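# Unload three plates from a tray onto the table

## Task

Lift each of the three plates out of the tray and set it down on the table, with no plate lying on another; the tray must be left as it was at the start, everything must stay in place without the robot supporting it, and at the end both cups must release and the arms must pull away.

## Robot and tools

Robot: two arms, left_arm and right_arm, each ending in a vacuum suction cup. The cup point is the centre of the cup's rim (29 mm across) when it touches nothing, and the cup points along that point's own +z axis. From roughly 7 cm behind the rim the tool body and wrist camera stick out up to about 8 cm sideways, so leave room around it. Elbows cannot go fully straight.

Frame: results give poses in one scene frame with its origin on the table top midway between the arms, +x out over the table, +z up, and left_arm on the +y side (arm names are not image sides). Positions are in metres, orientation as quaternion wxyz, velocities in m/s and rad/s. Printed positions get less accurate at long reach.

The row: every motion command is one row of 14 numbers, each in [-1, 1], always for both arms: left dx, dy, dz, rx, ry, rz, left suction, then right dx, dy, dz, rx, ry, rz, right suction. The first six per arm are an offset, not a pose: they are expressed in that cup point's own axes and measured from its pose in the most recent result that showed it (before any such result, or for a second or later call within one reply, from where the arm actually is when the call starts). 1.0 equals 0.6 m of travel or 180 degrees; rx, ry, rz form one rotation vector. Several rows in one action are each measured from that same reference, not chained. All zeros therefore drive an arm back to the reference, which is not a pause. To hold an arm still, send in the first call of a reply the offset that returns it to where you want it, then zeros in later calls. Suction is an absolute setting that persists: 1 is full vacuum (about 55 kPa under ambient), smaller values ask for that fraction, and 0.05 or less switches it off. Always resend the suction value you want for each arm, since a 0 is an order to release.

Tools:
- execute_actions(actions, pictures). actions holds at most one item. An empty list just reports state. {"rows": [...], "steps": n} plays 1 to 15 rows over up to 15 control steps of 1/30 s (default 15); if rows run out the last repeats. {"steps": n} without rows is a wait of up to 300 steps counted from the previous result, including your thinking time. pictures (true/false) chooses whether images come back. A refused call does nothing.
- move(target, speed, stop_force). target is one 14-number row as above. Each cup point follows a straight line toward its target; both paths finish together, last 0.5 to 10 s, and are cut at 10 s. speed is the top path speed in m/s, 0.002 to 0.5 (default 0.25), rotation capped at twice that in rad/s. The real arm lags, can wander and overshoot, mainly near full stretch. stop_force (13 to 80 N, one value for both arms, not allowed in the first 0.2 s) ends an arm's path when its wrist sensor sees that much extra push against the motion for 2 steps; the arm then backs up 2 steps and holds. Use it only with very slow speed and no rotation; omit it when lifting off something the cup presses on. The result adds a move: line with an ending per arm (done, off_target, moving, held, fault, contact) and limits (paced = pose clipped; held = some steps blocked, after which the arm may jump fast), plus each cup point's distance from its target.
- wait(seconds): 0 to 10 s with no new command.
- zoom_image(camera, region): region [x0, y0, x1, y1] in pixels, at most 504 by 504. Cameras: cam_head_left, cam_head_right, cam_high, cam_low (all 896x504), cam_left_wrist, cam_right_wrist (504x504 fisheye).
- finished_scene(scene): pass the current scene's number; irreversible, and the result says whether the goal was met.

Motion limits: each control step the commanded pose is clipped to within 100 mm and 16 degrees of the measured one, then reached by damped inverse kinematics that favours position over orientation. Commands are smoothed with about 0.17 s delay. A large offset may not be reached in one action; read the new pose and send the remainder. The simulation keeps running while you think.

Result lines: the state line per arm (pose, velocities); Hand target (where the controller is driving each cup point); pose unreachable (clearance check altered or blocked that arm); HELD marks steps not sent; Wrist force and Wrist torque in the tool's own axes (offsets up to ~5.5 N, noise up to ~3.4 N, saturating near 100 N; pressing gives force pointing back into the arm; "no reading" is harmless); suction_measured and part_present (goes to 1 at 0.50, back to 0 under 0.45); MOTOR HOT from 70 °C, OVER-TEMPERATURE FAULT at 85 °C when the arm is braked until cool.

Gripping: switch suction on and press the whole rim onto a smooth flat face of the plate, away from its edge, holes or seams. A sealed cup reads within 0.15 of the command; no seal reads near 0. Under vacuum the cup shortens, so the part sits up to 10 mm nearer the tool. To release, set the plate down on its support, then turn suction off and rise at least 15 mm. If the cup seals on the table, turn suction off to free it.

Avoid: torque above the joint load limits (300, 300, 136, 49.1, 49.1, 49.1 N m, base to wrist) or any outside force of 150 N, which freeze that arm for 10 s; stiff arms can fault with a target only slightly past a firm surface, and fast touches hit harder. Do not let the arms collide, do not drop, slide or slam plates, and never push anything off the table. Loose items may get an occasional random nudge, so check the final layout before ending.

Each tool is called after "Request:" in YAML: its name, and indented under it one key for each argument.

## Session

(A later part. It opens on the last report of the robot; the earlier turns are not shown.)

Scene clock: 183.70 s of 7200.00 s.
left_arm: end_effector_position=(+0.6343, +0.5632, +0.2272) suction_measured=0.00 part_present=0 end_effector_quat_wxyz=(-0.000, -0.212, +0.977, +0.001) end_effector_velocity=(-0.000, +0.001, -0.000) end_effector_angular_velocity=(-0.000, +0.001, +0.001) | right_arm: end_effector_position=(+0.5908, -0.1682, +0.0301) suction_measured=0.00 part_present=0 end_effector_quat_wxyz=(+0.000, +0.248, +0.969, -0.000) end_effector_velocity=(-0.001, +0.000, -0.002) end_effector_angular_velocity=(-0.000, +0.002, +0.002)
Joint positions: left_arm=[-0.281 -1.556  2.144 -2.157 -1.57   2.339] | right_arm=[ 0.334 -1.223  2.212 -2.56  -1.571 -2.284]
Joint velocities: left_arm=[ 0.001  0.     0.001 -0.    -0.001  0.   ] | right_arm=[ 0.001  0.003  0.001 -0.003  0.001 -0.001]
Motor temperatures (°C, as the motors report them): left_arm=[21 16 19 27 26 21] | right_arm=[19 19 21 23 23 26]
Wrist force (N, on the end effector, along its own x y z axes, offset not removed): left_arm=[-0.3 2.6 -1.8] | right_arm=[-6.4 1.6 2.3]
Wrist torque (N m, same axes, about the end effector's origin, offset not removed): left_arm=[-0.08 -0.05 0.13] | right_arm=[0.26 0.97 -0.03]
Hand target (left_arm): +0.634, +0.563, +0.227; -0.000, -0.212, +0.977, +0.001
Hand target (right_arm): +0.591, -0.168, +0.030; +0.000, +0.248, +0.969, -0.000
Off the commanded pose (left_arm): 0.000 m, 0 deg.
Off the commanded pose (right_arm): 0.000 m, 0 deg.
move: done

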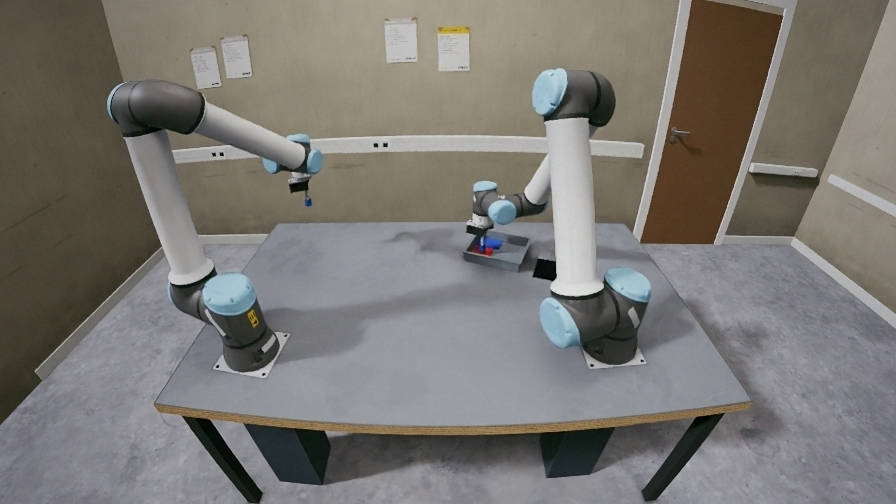

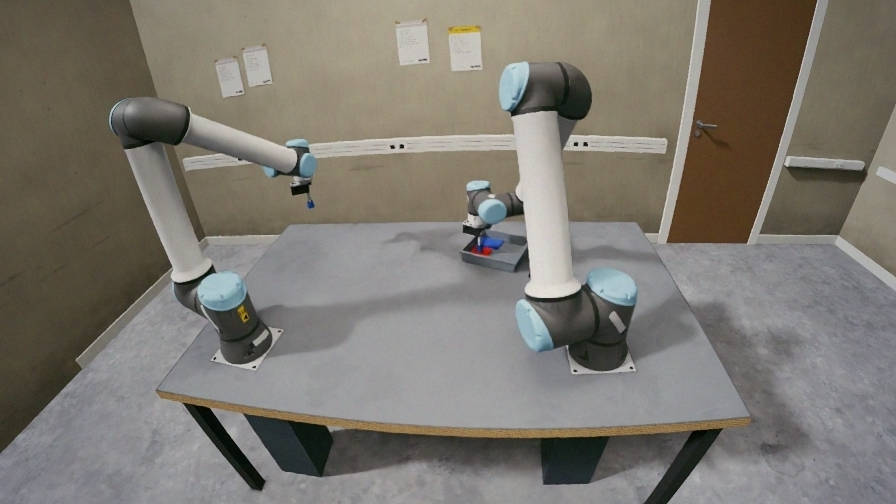

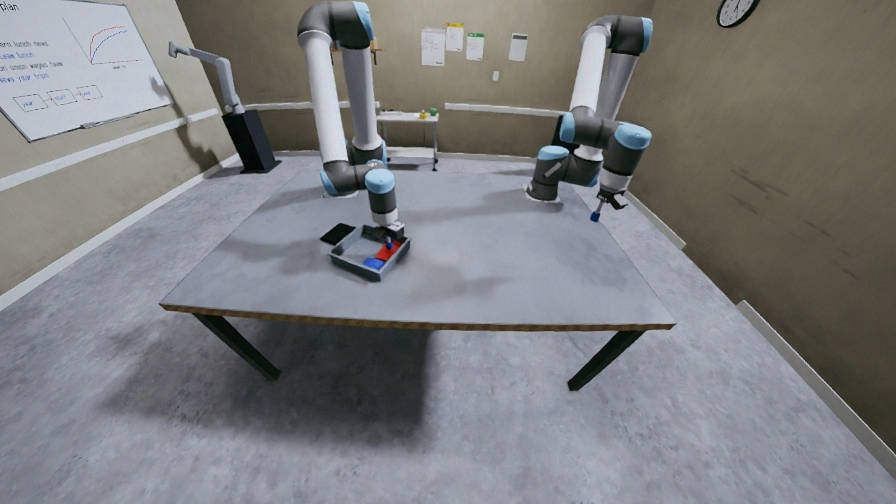

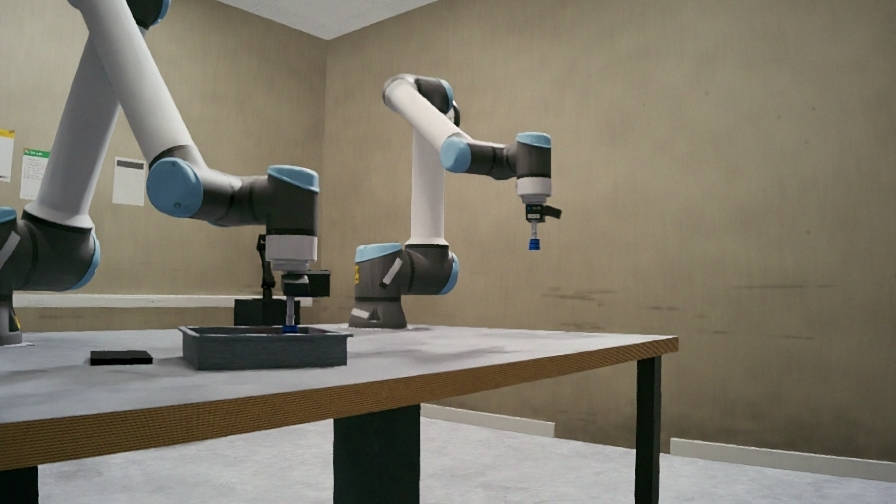

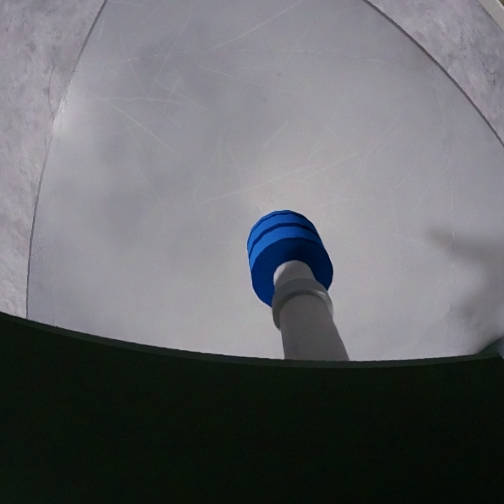

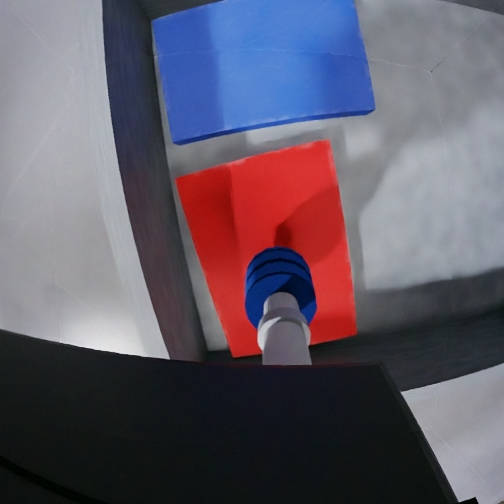

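Request:
move:
  target: [0,0,0,0,0,0,0, 0,0.0033,0.0317,0,0,0,1]
  speed: 0.02
  stop_force: 13

Request:
move:
  target: [0,0,0,0,0,0,0, 0,0,-0.1117,0,0,0,1]
  speed: 0.1

Request:
move:
  target: [0,0,0,0,0,0,0, 0.2917,0,0,0,0,0,1]
  speed: 0.2

Request:
move:
  target: [0,0,0,0,0,0,0, 0,0,0.1167,0,0,0,1]
  speed: 0.12

Request:
move:
  target: [0,0,0,0,0,0,0, 0,0,0.025,0,0,0,1]
  speed: 0.004
  stop_force: 13

Request:
move:
  target: [0,0,0,0,0,0,0, 0,0,-0.125,0,0,0,0]
  speed: 0.15

Request:
move:
  target: [0,0,0,0,0,0,0, -0.465,0.0133,0,0,0,0,0]
  speed: 0.3

Request:
move:
  target: [0,0,0,0,0,0,0, 0,0,0.075,0,0,0,0]
  speed: 0.12

Scene clock: 229.33 s of 7200.00 s.
left_arm: end_effector_position=(+0.6343, +0.5632, +0.2272) suction_measured=0.00 part_present=0 end_effector_quat_wxyz=(-0.000, -0.212, +0.977, +0.001) end_effector_velocity=(+0.001, -0.001, +0.001) end_effector_angular_velocity=(-0.001, -0.002, +0.000) | right_arm: end_effector_position=(+0.5918, -0.1665, +0.0113) suction_measured=0.44 part_present=0 end_effector_quat_wxyz=(+0.000, +0.248, +0.969, -0.000) end_effector_velocity=(-0.000, -0.000, -0.002) end_effector_angular_velocity=(-0.001, +0.001, +0.001)
Joint positions: left_arm=[-0.281 -1.556  2.144 -2.157 -1.57   2.339] | right_arm=[ 0.336 -1.188  2.214 -2.597 -1.571 -2.282]
Joint velocities: left_arm=[-0.    -0.    -0.002  0.    -0.    -0.   ] | right_arm=[ 0.     0.004  0.    -0.003 -0.001 -0.   ]
Motor temperatures (°C, as the motors report them): left_arm=[21 16 19 27 26 21] | right_arm=[19 19 21 23 23 26]
Wrist force (N, on the end effector, along its own x y z axes, offset not removed): left_arm=[0.3 0.3 0.3] | right_arm=[-4.5 0.7 5.7]
Wrist torque (N m, same axes, about the end effector's origin, offset not removed): left_arm=[-0.34 -0.19 0.17] | right_arm=[0.08 0.80 -0.01]
Hand target (left_arm): +0.634, +0.563, +0.227; -0.000, -0.212, +0.977, +0.001
Hand target (right_arm): +0.592, -0.166, +0.011; +0.000, +0.248, +0.969, -0.000
Off the commanded pose (left_arm): 0.000 m, 0 deg.
Off the commanded pose (right_arm): 0.000 m, 0 deg.
After step 90, 41.40 s passed at rest.
move: done

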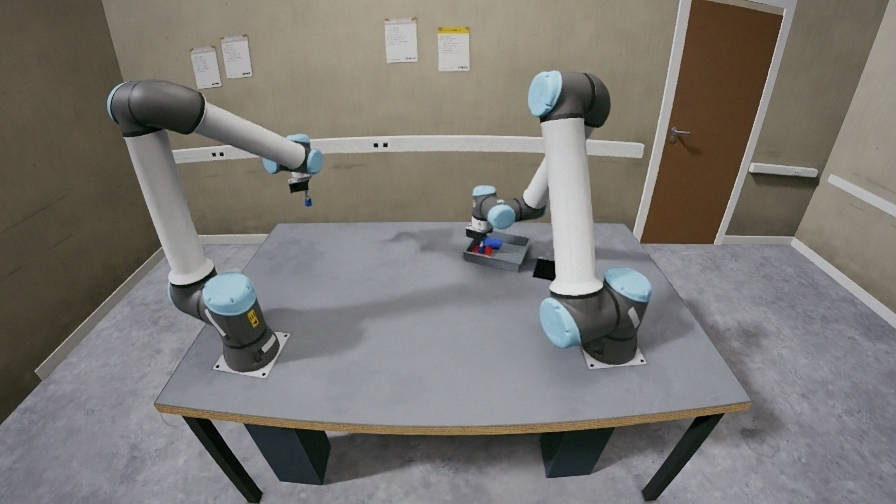

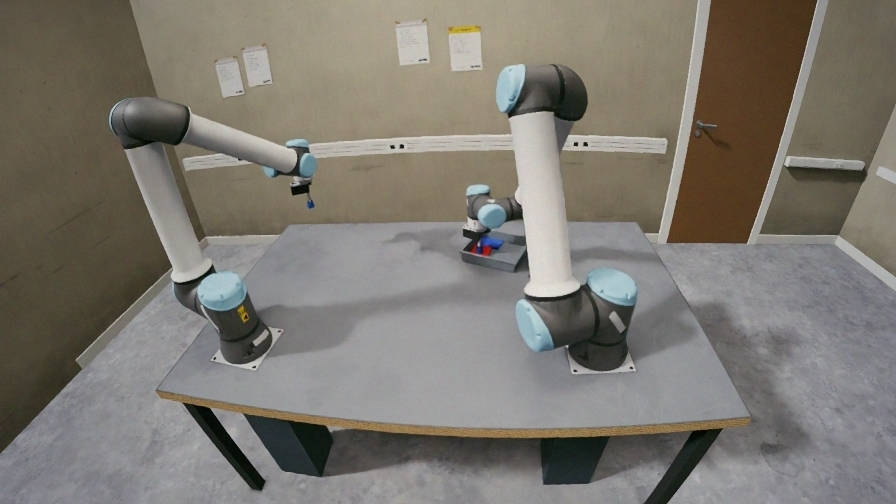

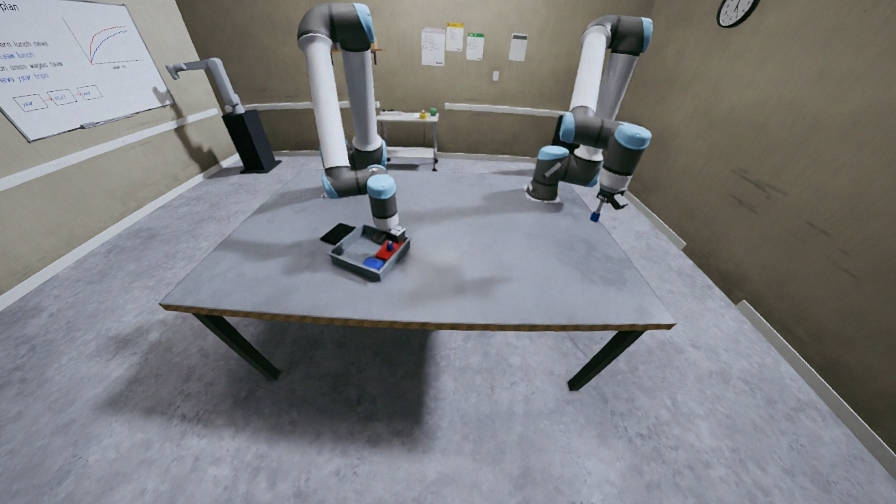

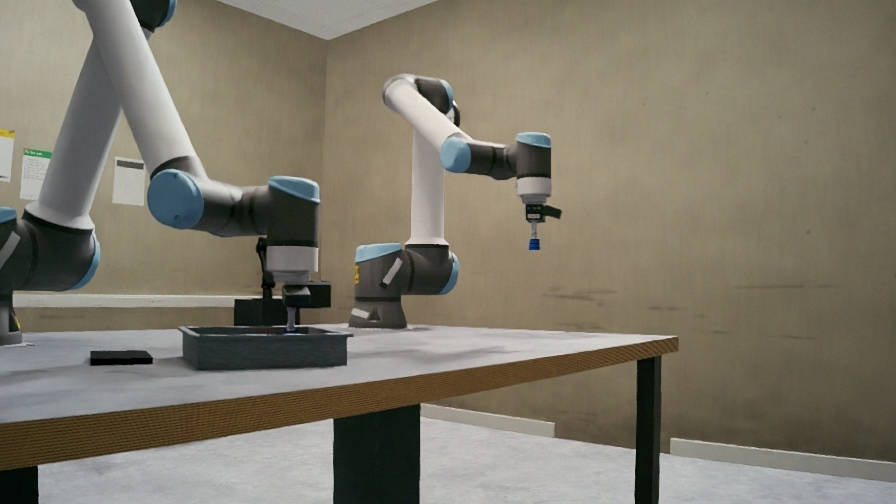

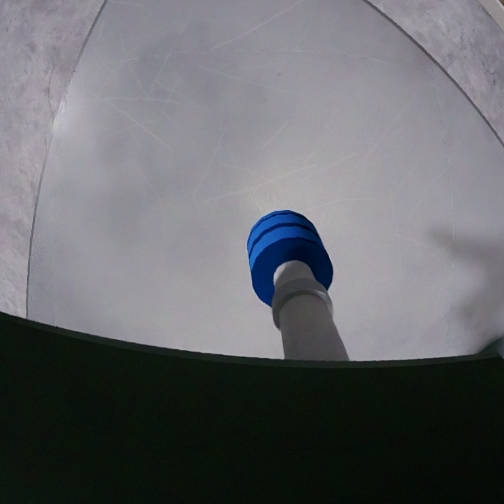

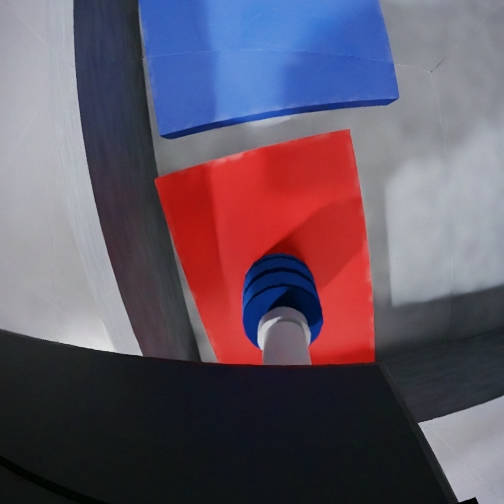

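Scene clock: 230.47 s of 7200.00 s.
left_arm: end_effector_position=(+0.6343, +0.5632, +0.2272) suction_measured=0.00 part_present=0 end_effector_quat_wxyz=(-0.000, -0.212, +0.977, +0.001) end_effector_velocity=(+0.000, +0.000, -0.000) end_effector_angular_velocity=(+0.000, +0.001, +0.000) | right_arm: end_effector_position=(+0.5917, -0.1664, +0.0781) suction_measured=0.99 part_present=1 end_effector_quat_wxyz=(+0.000, +0.248, +0.969, -0.000) end_effector_velocity=(+0.000, +0.000, +0.002) end_effector_angular_velocity=(+0.002, +0.000, -0.000)
Joint positions: left_arm=[-0.281 -1.556  2.144 -2.157 -1.57   2.339] | right_arm=[ 0.336 -1.299  2.188 -2.46  -1.571 -2.282]
Joint velocities: left_arm=[ 0.001  0.001 -0.     0.    -0.     0.   ] | right_arm=[-0.    -0.003 -0.001  0.004  0.002  0.   ]
Motor temperatures (°C, as the motors report them): left_arm=[21 16 19 27 26 21] | right_arm=[19 19 21 23 23 26]
Wrist force (N, on the end effector, along its own x y z axes, offset not removed): left_arm=[1.1 2.2 0.5] | right_arm=[-6.4 0.9 -1.0]
Wrist torque (N m, same axes, about the end effector's origin, offset not removed): left_arm=[-0.06 -0.31 0.15] | right_arm=[0.06 0.86 -0.07]
Hand target (left_arm): +0.634, +0.563, +0.227; -0.000, -0.212, +0.977, +0.001
Hand target (right_arm): +0.592, -0.166, +0.078; +0.000, +0.248, +0.969, -0.000
Off the commanded pose (left_arm): 0.000 m, 0 deg.
Off the commanded pose (right_arm): 0.000 m, 0 deg.
move: done

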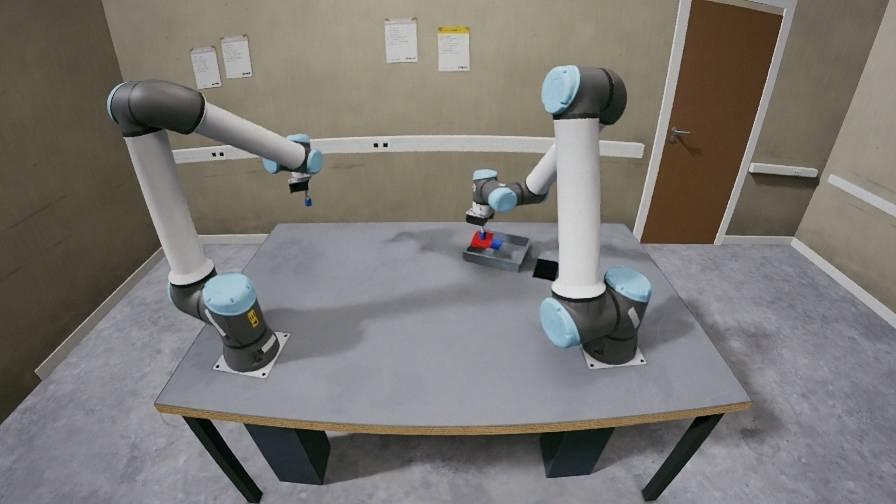

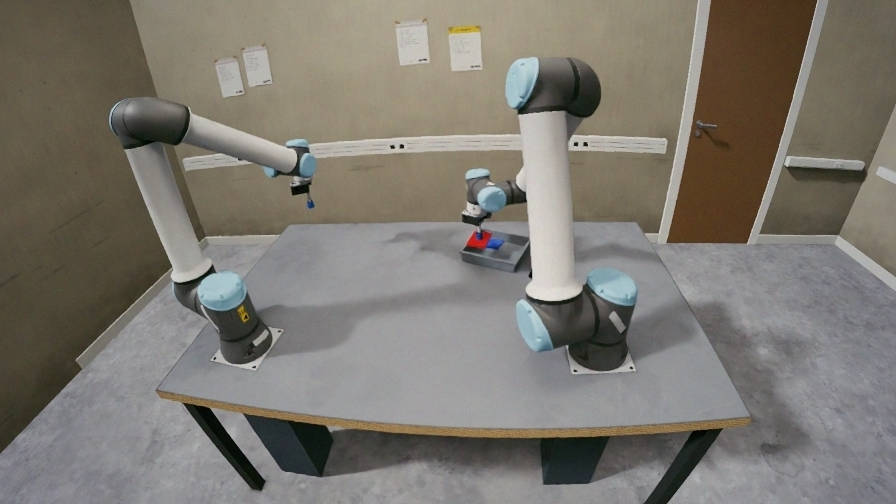

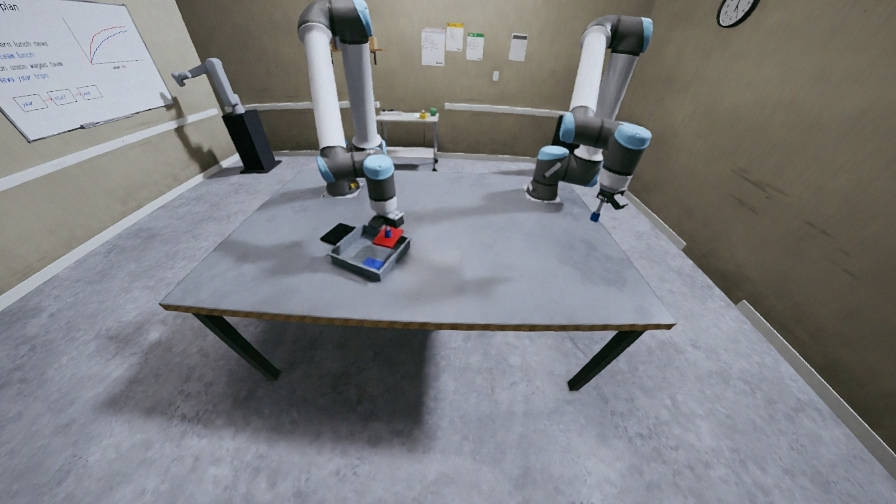

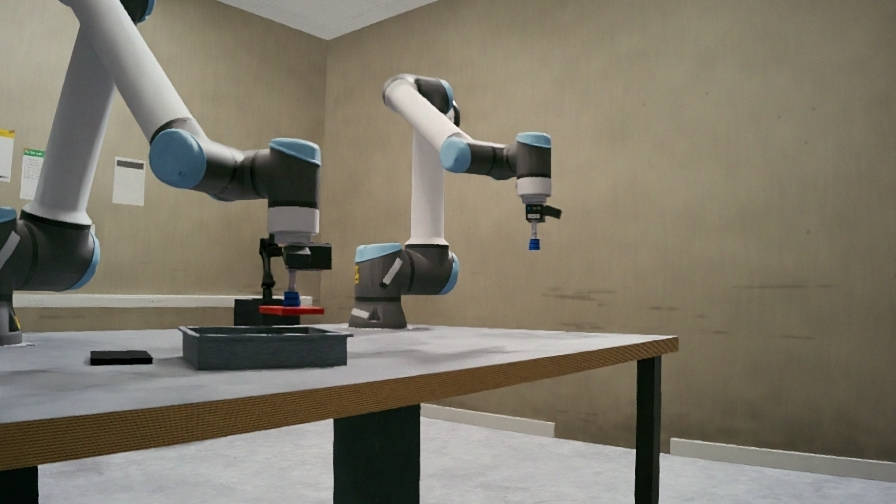

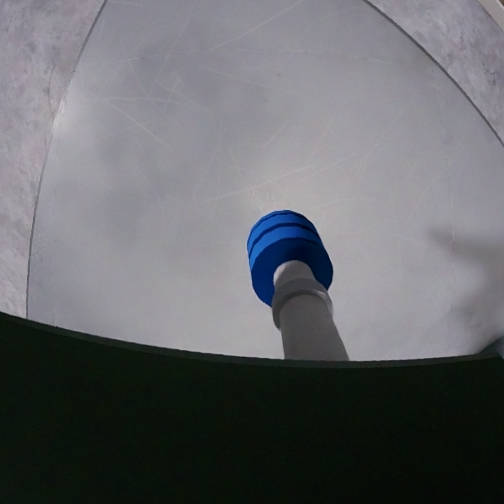

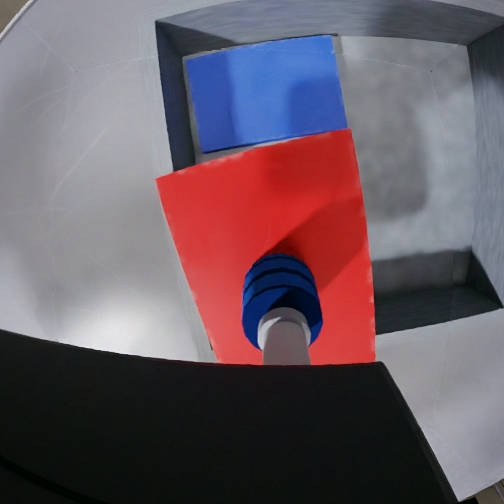

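Scene clock: 231.90 s of 7200.00 s.
left_arm: end_effector_position=(+0.6343, +0.5632, +0.2272) suction_measured=0.00 part_present=0 end_effector_quat_wxyz=(-0.000, -0.212, +0.977, +0.001) end_effector_velocity=(-0.001, -0.001, -0.001) end_effector_angular_velocity=(-0.001, +0.001, -0.001) | right_arm: end_effector_position=(+0.4385, -0.0822, +0.0781) suction_measured=0.96 part_present=1 end_effector_quat_wxyz=(+0.000, +0.248, +0.969, -0.000) end_effector_velocity=(-0.000, +0.001, +0.001) end_effector_angular_velocity=(-0.000, -0.004, +0.000)
Joint positions: left_arm=[-0.281 -1.556  2.144 -2.157 -1.57   2.339] | right_arm=[ 0.572 -1.372  2.291 -2.489 -1.571 -2.047]
Joint velocities: left_arm=[-0.001  0.     0.001 -0.001 -0.001  0.   ] | right_arm=[ 0.003 -0.001 -0.    -0.002 -0.002  0.002]
Motor temperatures (°C, as the motors report them): left_arm=[21 16 19 27 26 21] | right_arm=[19 19 21 23 23 26]
Wrist force (N, on the end effector, along its own x y z axes, offset not removed): left_arm=[-1.3 2.3 -0.1] | right_arm=[-2.8 3.4 1.8]
Wrist torque (N m, same axes, about the end effector's origin, offset not removed): left_arm=[-0.13 -0.01 0.19] | right_arm=[0.39 0.54 -0.02]
Hand target (left_arm): +0.634, +0.563, +0.227; -0.000, -0.212, +0.977, +0.001
Hand target (right_arm): +0.438, -0.082, +0.078; +0.000, +0.248, +0.969, -0.000
Off the commanded pose (left_arm): 0.000 m, 0 deg.
Off the commanded pose (right_arm): 0.000 m, 0 deg.
move: done

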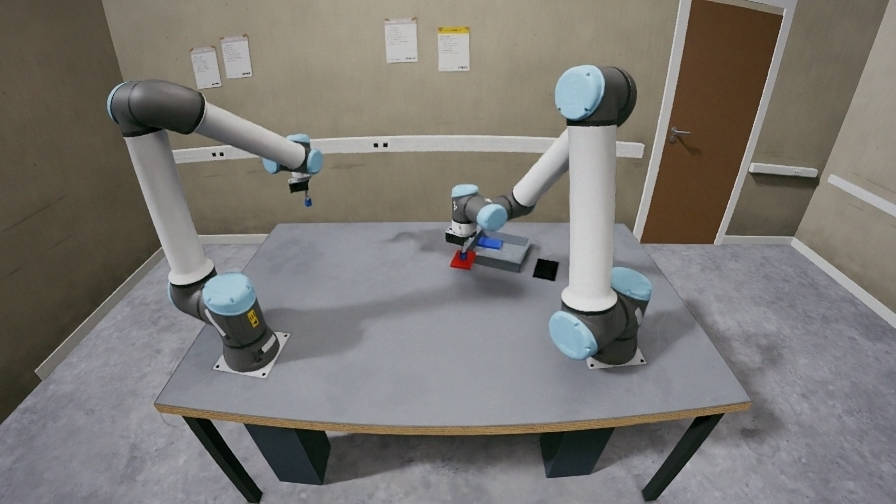

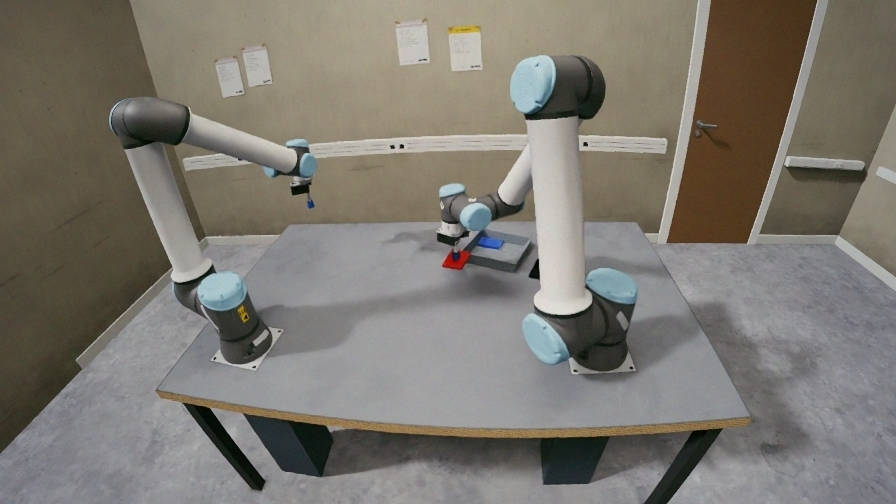

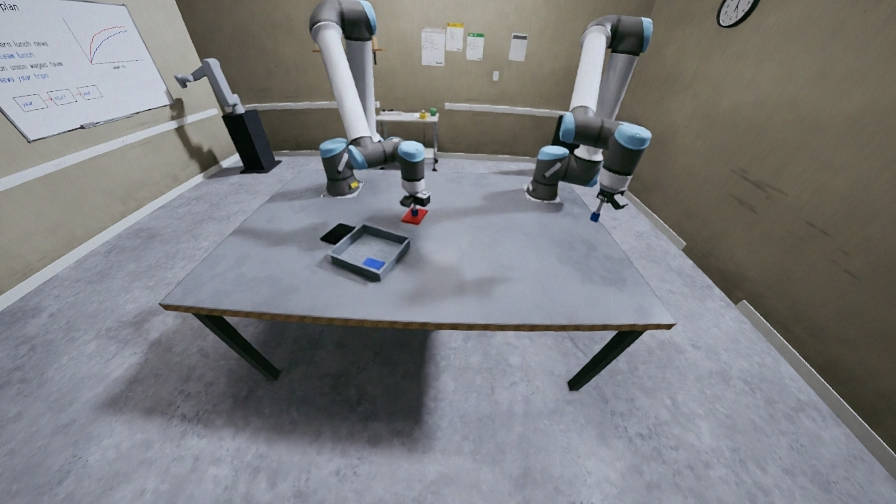

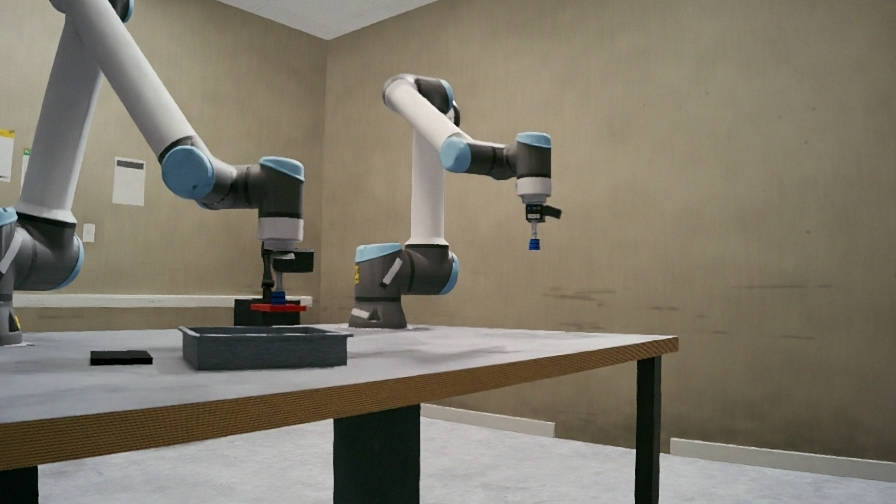

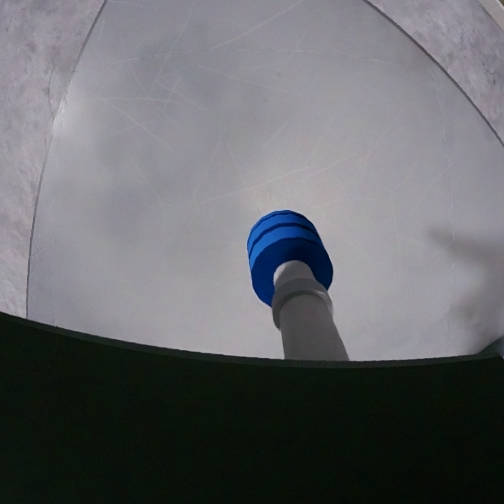

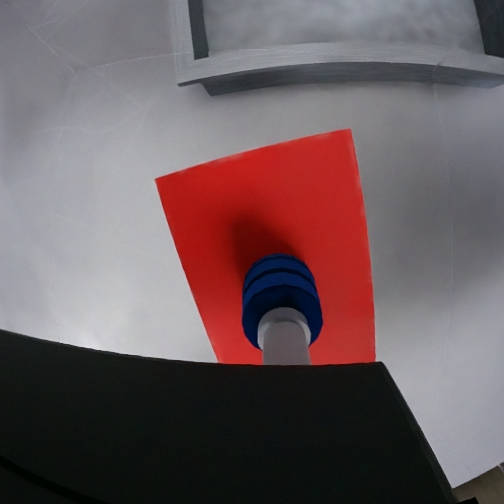

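Scene clock: 232.97 s of 7200.00 s.
left_arm: end_effector_position=(+0.6343, +0.5632, +0.2272) suction_measured=0.00 part_present=0 end_effector_quat_wxyz=(-0.000, -0.212, +0.977, +0.001) end_effector_velocity=(+0.000, +0.001, +0.000) end_effector_angular_velocity=(+0.001, -0.001, +0.001) | right_arm: end_effector_position=(+0.4386, -0.0822, +0.0082) suction_measured=0.99 part_present=1 end_effector_quat_wxyz=(+0.000, +0.248, +0.969, -0.000) end_effector_velocity=(+0.000, +0.000, -0.001) end_effector_angular_velocity=(-0.000, -0.001, +0.002)
Joint positions: left_arm=[-0.281 -1.556  2.144 -2.157 -1.57   2.339] | right_arm=[ 0.572 -1.243  2.321 -2.649 -1.571 -2.047]
Joint velocities: left_arm=[ 0.001 -0.001  0.     0.     0.001 -0.   ] | right_arm=[ 0.001  0.003 -0.    -0.003 -0.001 -0.001]
Motor temperatures (°C, as the motors report them): left_arm=[21 16 19 27 26 21] | right_arm=[19 19 21 23 23 26]
Wrist force (N, on the end effector, along its own x y z axes, offset not removed): left_arm=[3.8 2.9 -0.4] | right_arm=[-4.7 1.9 1.3]
Wrist torque (N m, same axes, about the end effector's origin, offset not removed): left_arm=[0.07 -0.70 0.14] | right_arm=[0.18 0.82 0.30]
Hand target (left_arm): +0.634, +0.563, +0.227; -0.000, -0.212, +0.977, +0.001
Hand target (right_arm): +0.439, -0.082, +0.008; +0.000, +0.248, +0.969, -0.000
Off the commanded pose (left_arm): 0.000 m, 0 deg.
Off the commanded pose (right_arm): 0.000 m, 0 deg.
move: done

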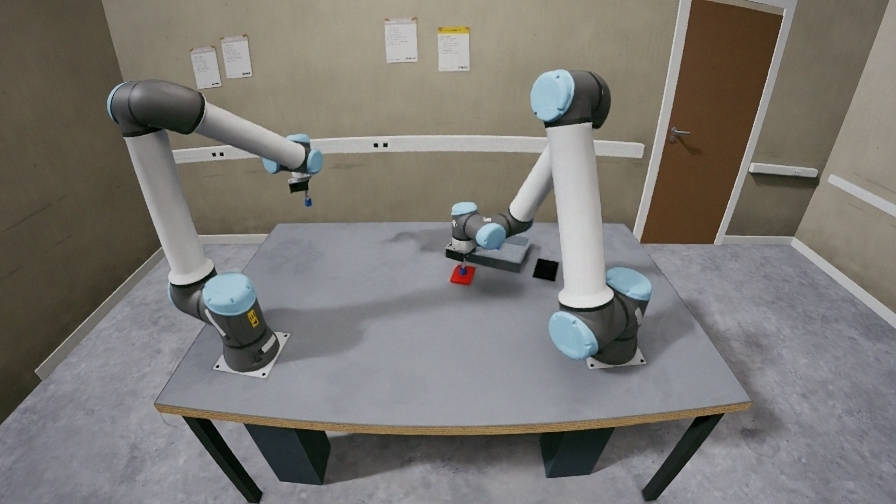

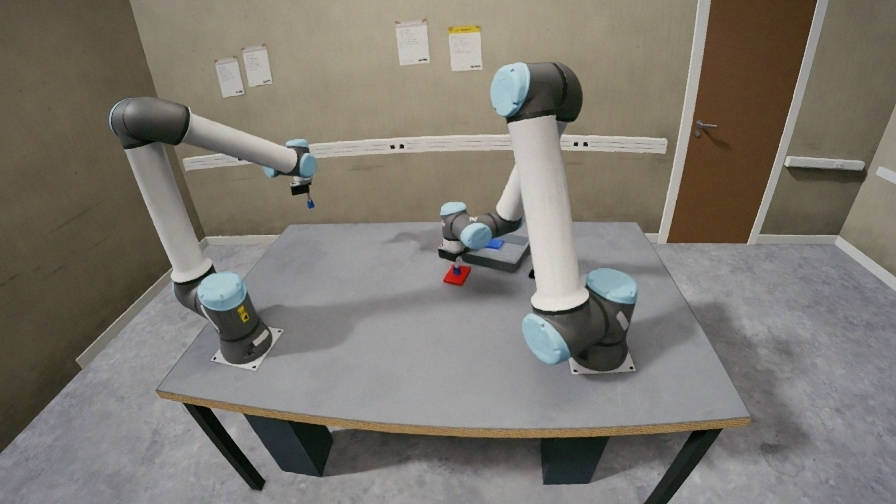

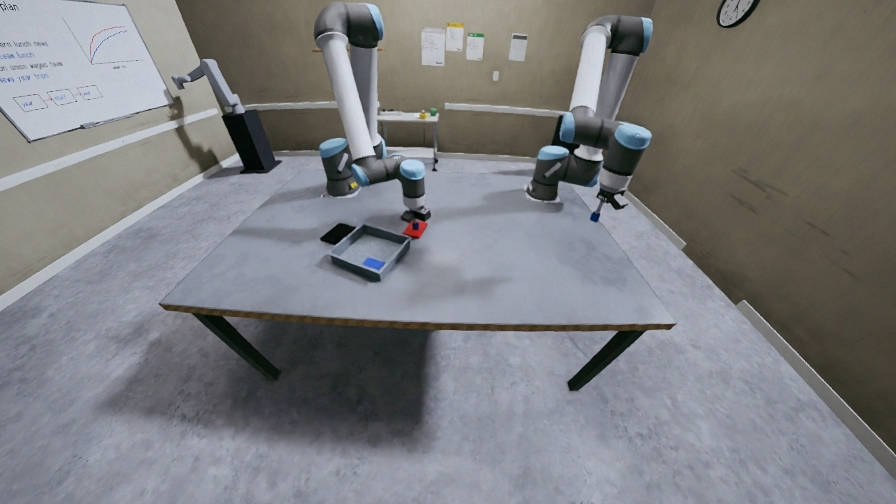

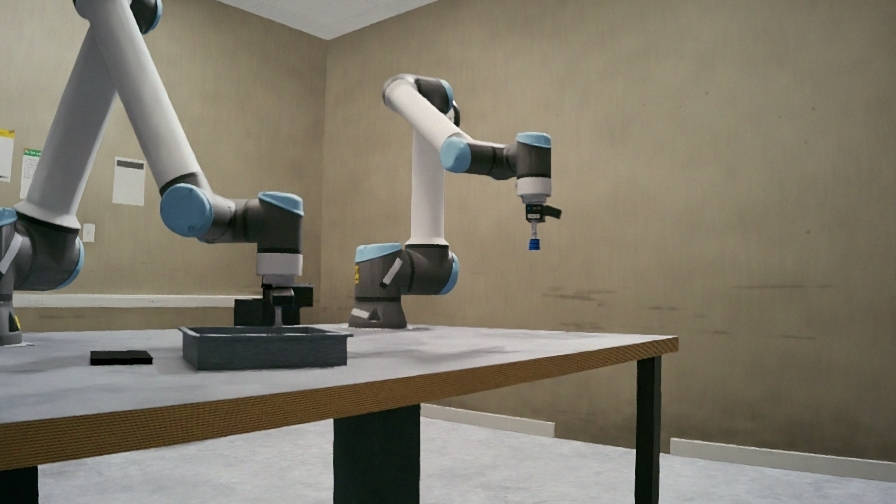

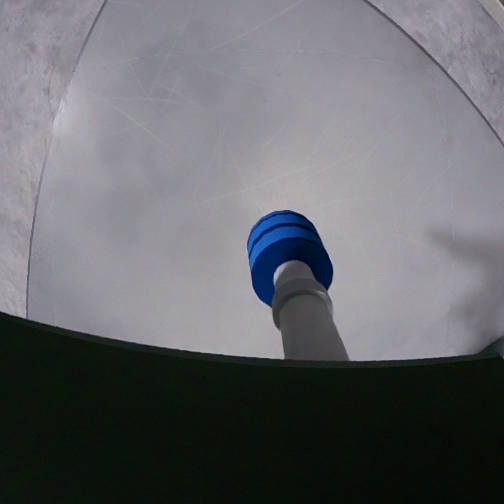

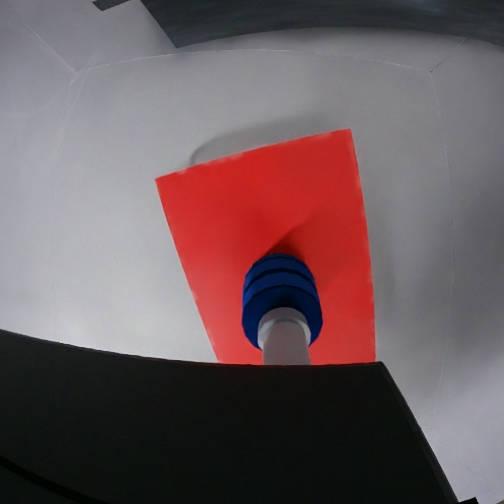

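Scene clock: 235.10 s of 7200.00 s.
left_arm: end_effector_position=(+0.6343, +0.5632, +0.2272) suction_measured=0.00 part_present=0 end_effector_quat_wxyz=(-0.000, -0.212, +0.977, +0.001) end_effector_velocity=(-0.001, -0.000, -0.001) end_effector_angular_velocity=(-0.000, +0.003, -0.001) | right_arm: end_effector_position=(+0.4386, -0.0822, +0.0011) suction_measured=1.00 part_present=1 end_effector_quat_wxyz=(+0.000, +0.248, +0.969, -0.000) end_effector_velocity=(+0.001, -0.001, +0.001) end_effector_angular_velocity=(-0.000, +0.000, -0.000)
Joint positions: left_arm=[-0.281 -1.556  2.144 -2.157 -1.57   2.339] | right_arm=[ 0.572 -1.229  2.323 -2.665 -1.571 -2.047]
Joint velocities: left_arm=[-0.001  0.     0.001  0.001 -0.001  0.001] | right_arm=[-0.001 -0.002 -0.     0.003  0.    -0.001]
Motor temperatures (°C, as the motors report them): left_arm=[21 16 19 27 26 21] | right_arm=[19 19 21 23 23 26]
Wrist force (N, on the end effector, along its own x y z axes, offset not removed): left_arm=[-1.0 1.2 -2.0] | right_arm=[-3.5 -1.5 -22.3]
Wrist torque (N m, same axes, about the end effector's origin, offset not removed): left_arm=[-0.22 -0.13 0.19] | right_arm=[-0.15 0.75 -0.01]
Hand target (left_arm): +0.634, +0.563, +0.227; -0.000, -0.212, +0.977, +0.001
Hand target (right_arm): +0.439, -0.082, +0.001; +0.000, +0.248, +0.969, -0.000
Off the commanded pose (left_arm): 0.000 m, 0 deg.
Off the commanded pose (right_arm): 0.008 m, 0 deg.
move: contact (right_arm)

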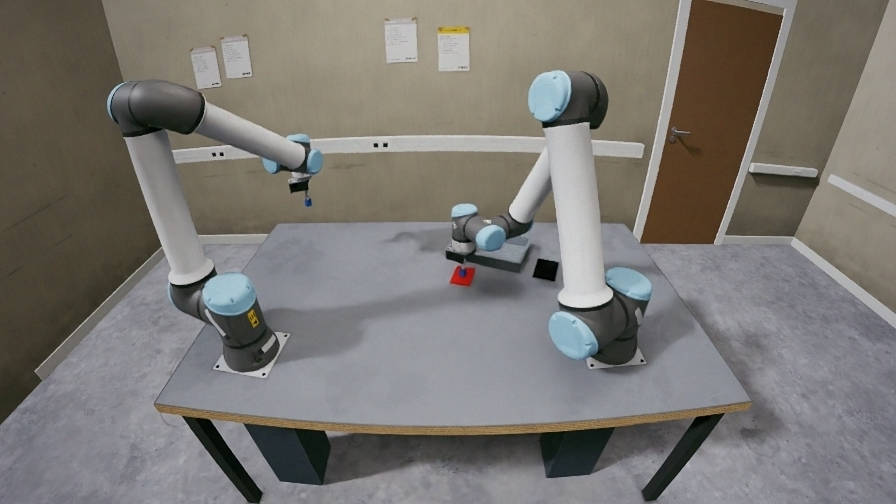

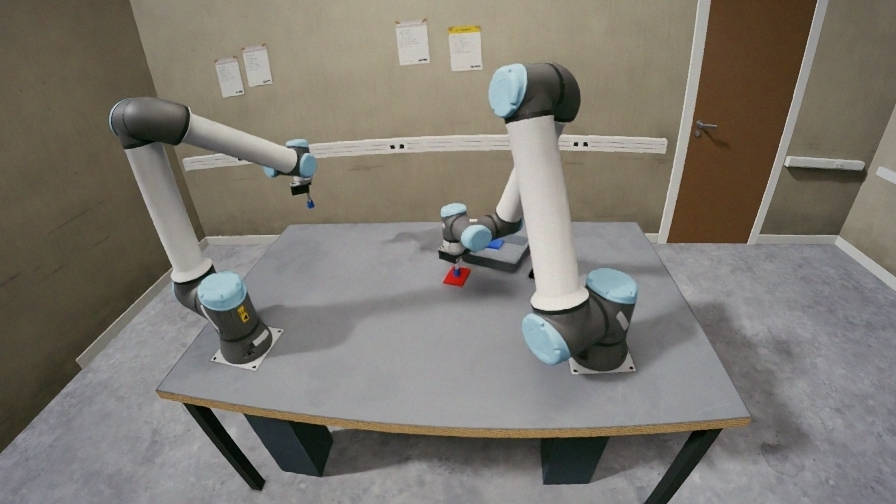

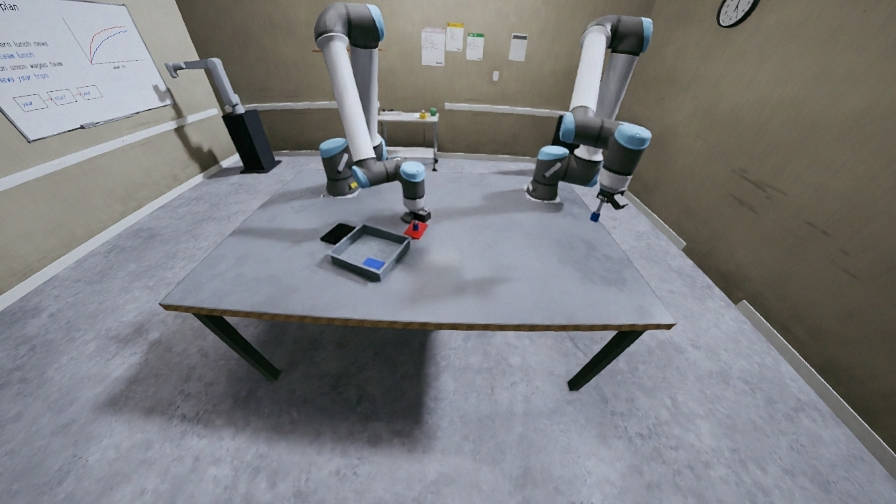

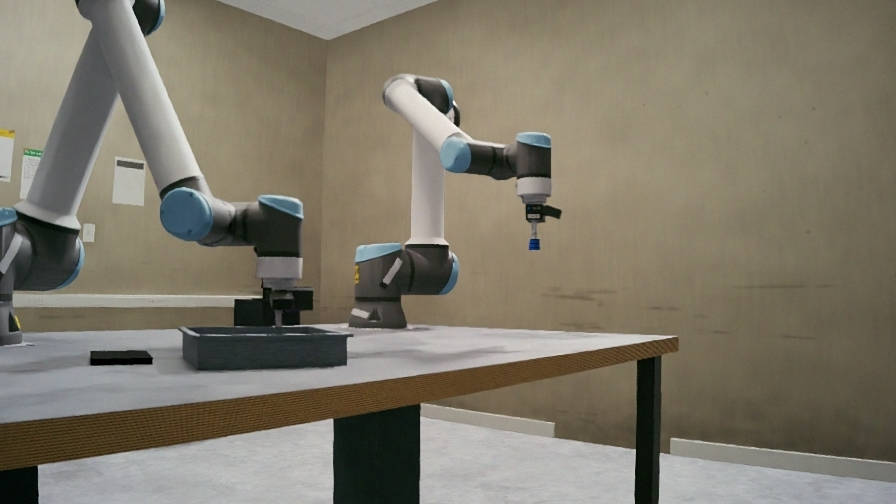

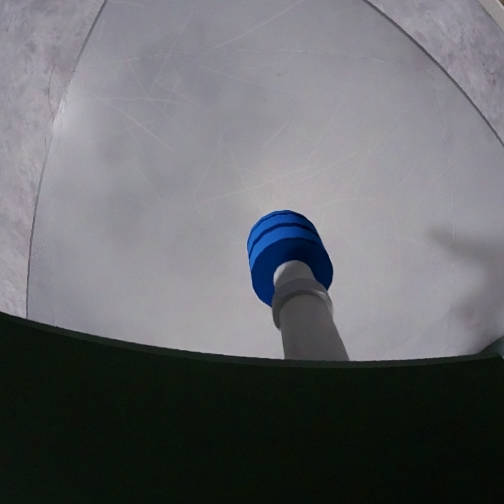

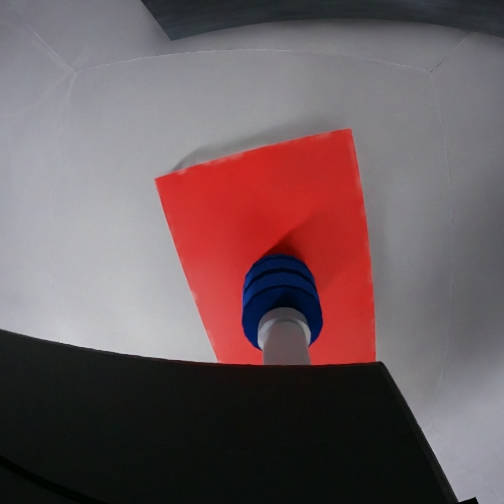

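Scene clock: 236.10 s of 7200.00 s.
left_arm: end_effector_position=(+0.6343, +0.5632, +0.2272) suction_measured=0.00 part_present=0 end_effector_quat_wxyz=(-0.000, -0.212, +0.977, +0.001) end_effector_velocity=(+0.001, -0.000, +0.002) end_effector_angular_velocity=(-0.001, -0.003, +0.000) | right_arm: end_effector_position=(+0.4385, -0.0822, +0.0759) suction_measured=0.00 part_present=0 end_effector_quat_wxyz=(+0.000, +0.248, +0.969, -0.000) end_effector_velocity=(-0.000, +0.000, +0.002) end_effector_angular_velocity=(-0.000, +0.000, +0.003)
Joint positions: left_arm=[-0.281 -1.556  2.144 -2.157 -1.57   2.339] | right_arm=[ 0.572 -1.369  2.292 -2.494 -1.571 -2.047]
Joint velocities: left_arm=[ 0.    -0.001 -0.002 -0.001  0.001 -0.   ] | right_arm=[ 0.001 -0.004 -0.001  0.005 -0.    -0.002]
Motor temperatures (°C, as the motors report them): left_arm=[21 16 19 27 26 21] | right_arm=[19 19 21 23 23 26]
Wrist force (N, on the end effector, along its own x y z axes, offset not removed): left_arm=[2.3 4.2 -0.6] | right_arm=[-5.3 4.0 1.8]
Wrist torque (N m, same axes, about the end effector's origin, offset not removed): left_arm=[0.17 -0.57 0.19] | right_arm=[0.40 0.84 0.09]
Hand target (left_arm): +0.634, +0.563, +0.227; -0.000, -0.212, +0.977, +0.001
Hand target (right_arm): +0.439, -0.082, +0.076; +0.000, +0.248, +0.969, -0.000
Off the commanded pose (left_arm): 0.000 m, 0 deg.
Off the commanded pose (right_arm): 0.000 m, 0 deg.
move: done

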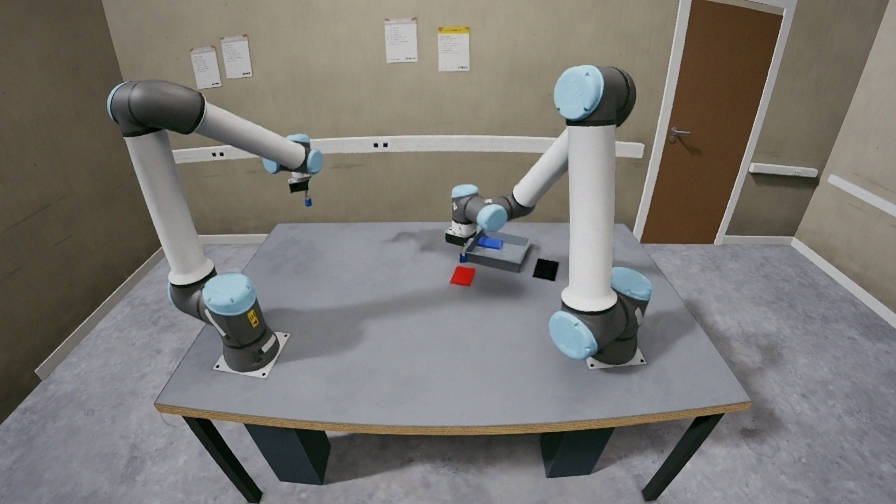

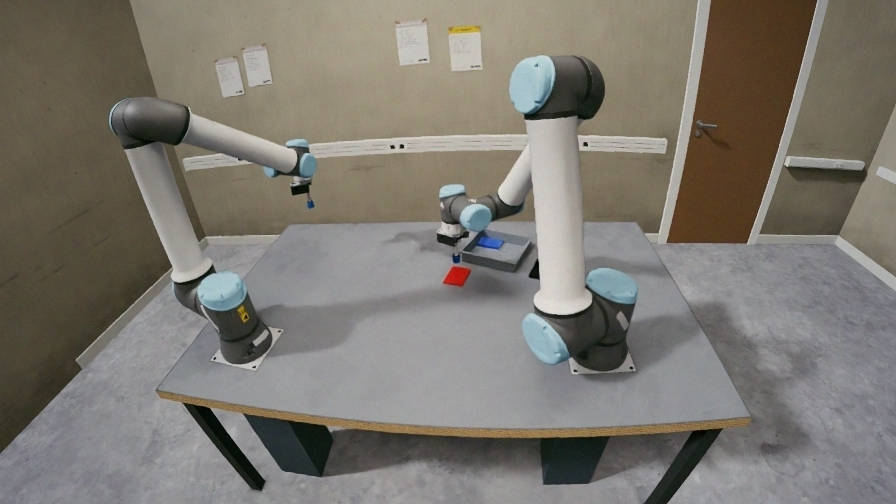

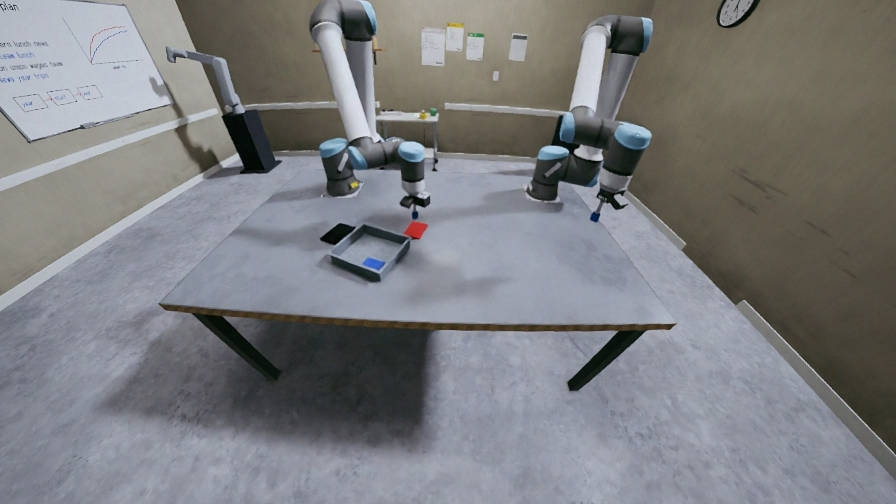

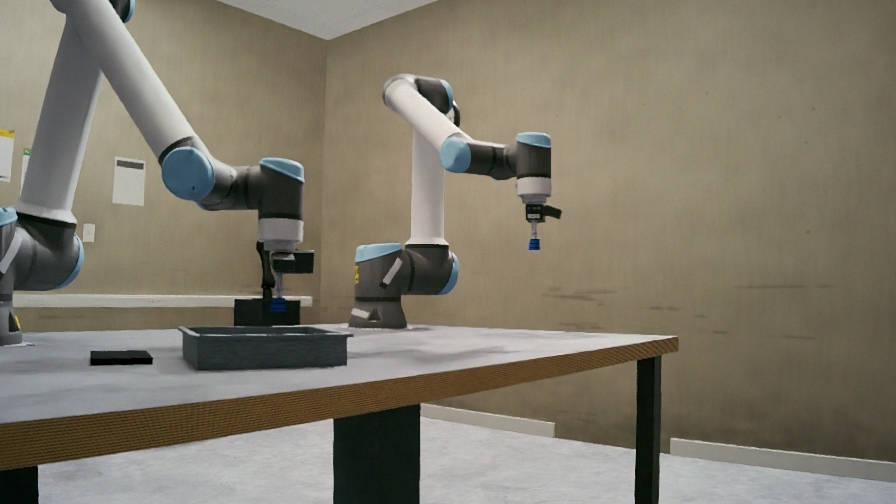

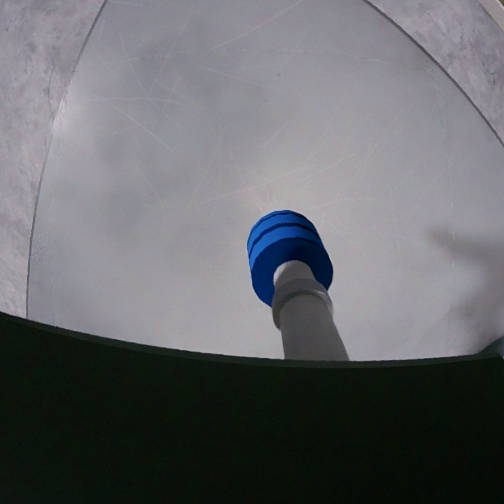

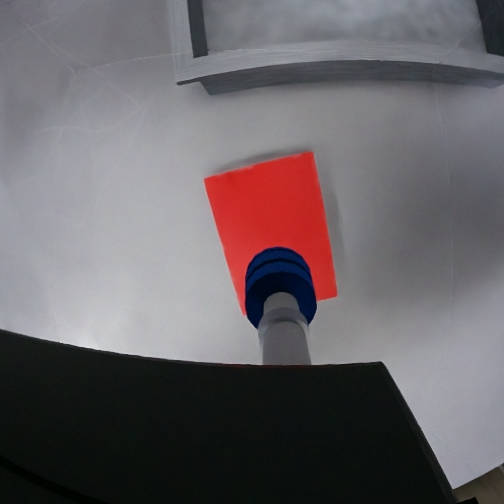

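Scene clock: 237.63 s of 7200.00 s.
left_arm: end_effector_position=(+0.6343, +0.5632, +0.2272) suction_measured=0.00 part_present=0 end_effector_quat_wxyz=(-0.000, -0.212, +0.977, +0.001) end_effector_velocity=(-0.000, -0.001, -0.001) end_effector_angular_velocity=(-0.001, +0.002, -0.001) | right_arm: end_effector_position=(+0.6866, -0.2095, +0.0761) suction_measured=0.00 part_present=0 end_effector_quat_wxyz=(+0.000, +0.248, +0.969, -0.000) end_effector_velocity=(+0.001, -0.001, -0.001) end_effector_angular_velocity=(+0.000, +0.002, +0.001)
Joint positions: left_arm=[-0.281 -1.556  2.144 -2.157 -1.57   2.339] | right_arm=[ 0.233 -1.222  2.077 -2.426 -1.571 -2.386]
Joint velocities: left_arm=[-0.001  0.001  0.     0.    -0.002  0.   ] | right_arm=[-0.002  0.003 -0.002  0.001  0.001 -0.003]
Motor temperatures (°C, as the motors report them): left_arm=[21 16 19 27 26 21] | right_arm=[19 19 21 23 23 26]
Wrist force (N, on the end effector, along its own x y z axes, offset not removed): left_arm=[1.6 0.9 -2.3] | right_arm=[-5.5 -0.5 3.6]
Wrist torque (N m, same axes, about the end effector's origin, offset not removed): left_arm=[-0.31 -0.36 0.24] | right_arm=[-0.22 0.92 0.10]
Hand target (left_arm): +0.634, +0.563, +0.227; -0.000, -0.212, +0.977, +0.001
Hand target (right_arm): +0.687, -0.210, +0.076; +0.000, +0.248, +0.969, -0.000
Off the commanded pose (left_arm): 0.000 m, 0 deg.
Off the commanded pose (right_arm): 0.000 m, 0 deg.
move: done

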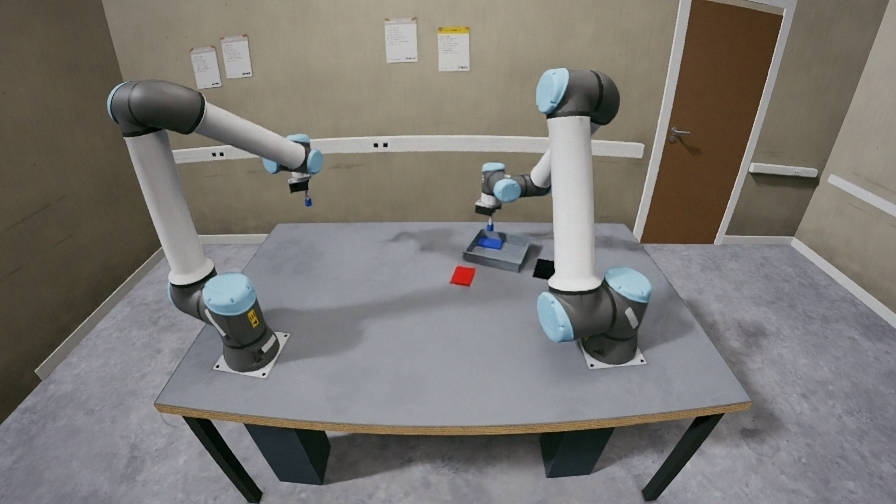

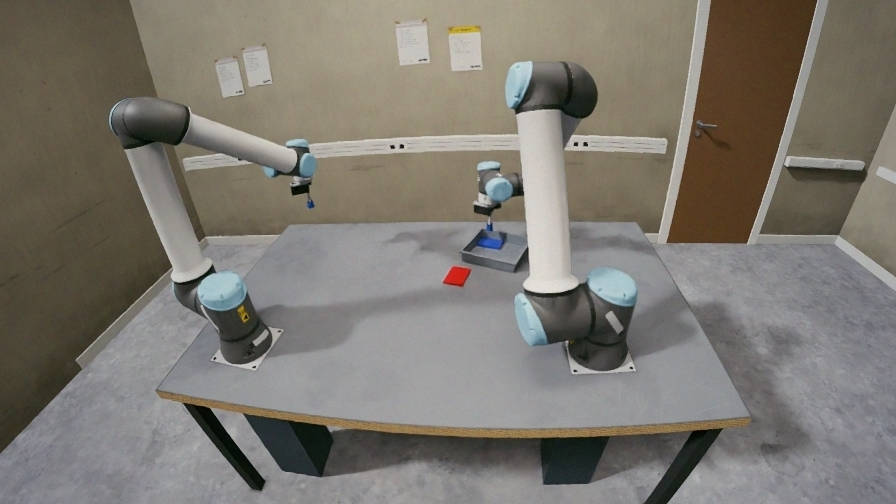

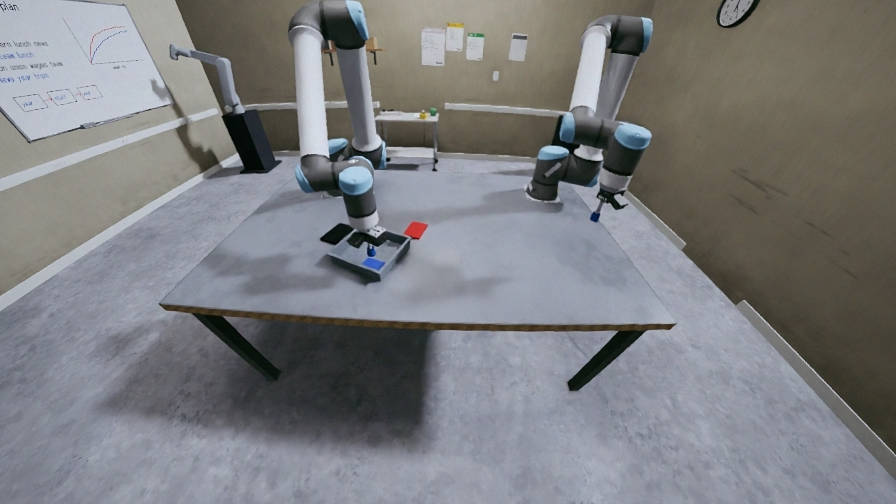

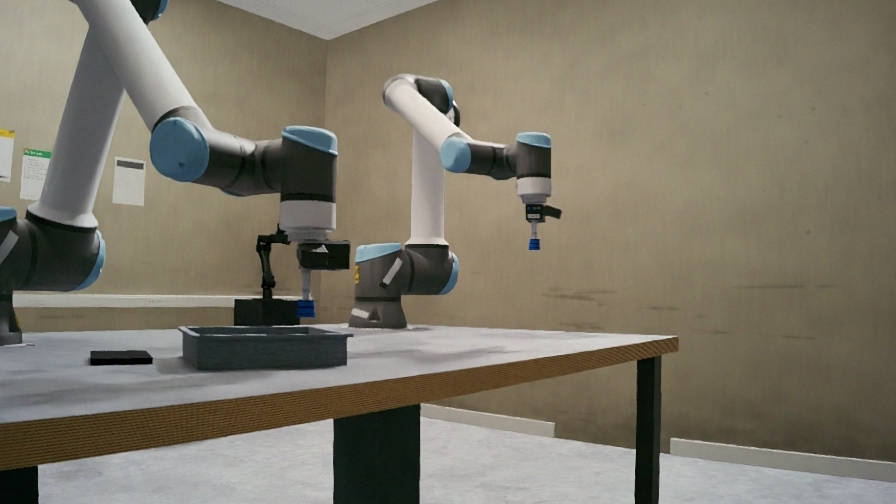

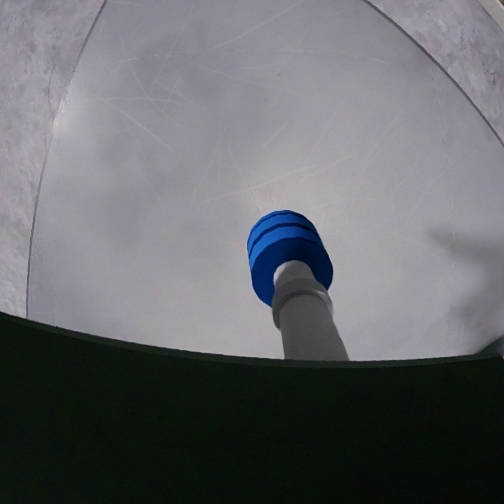

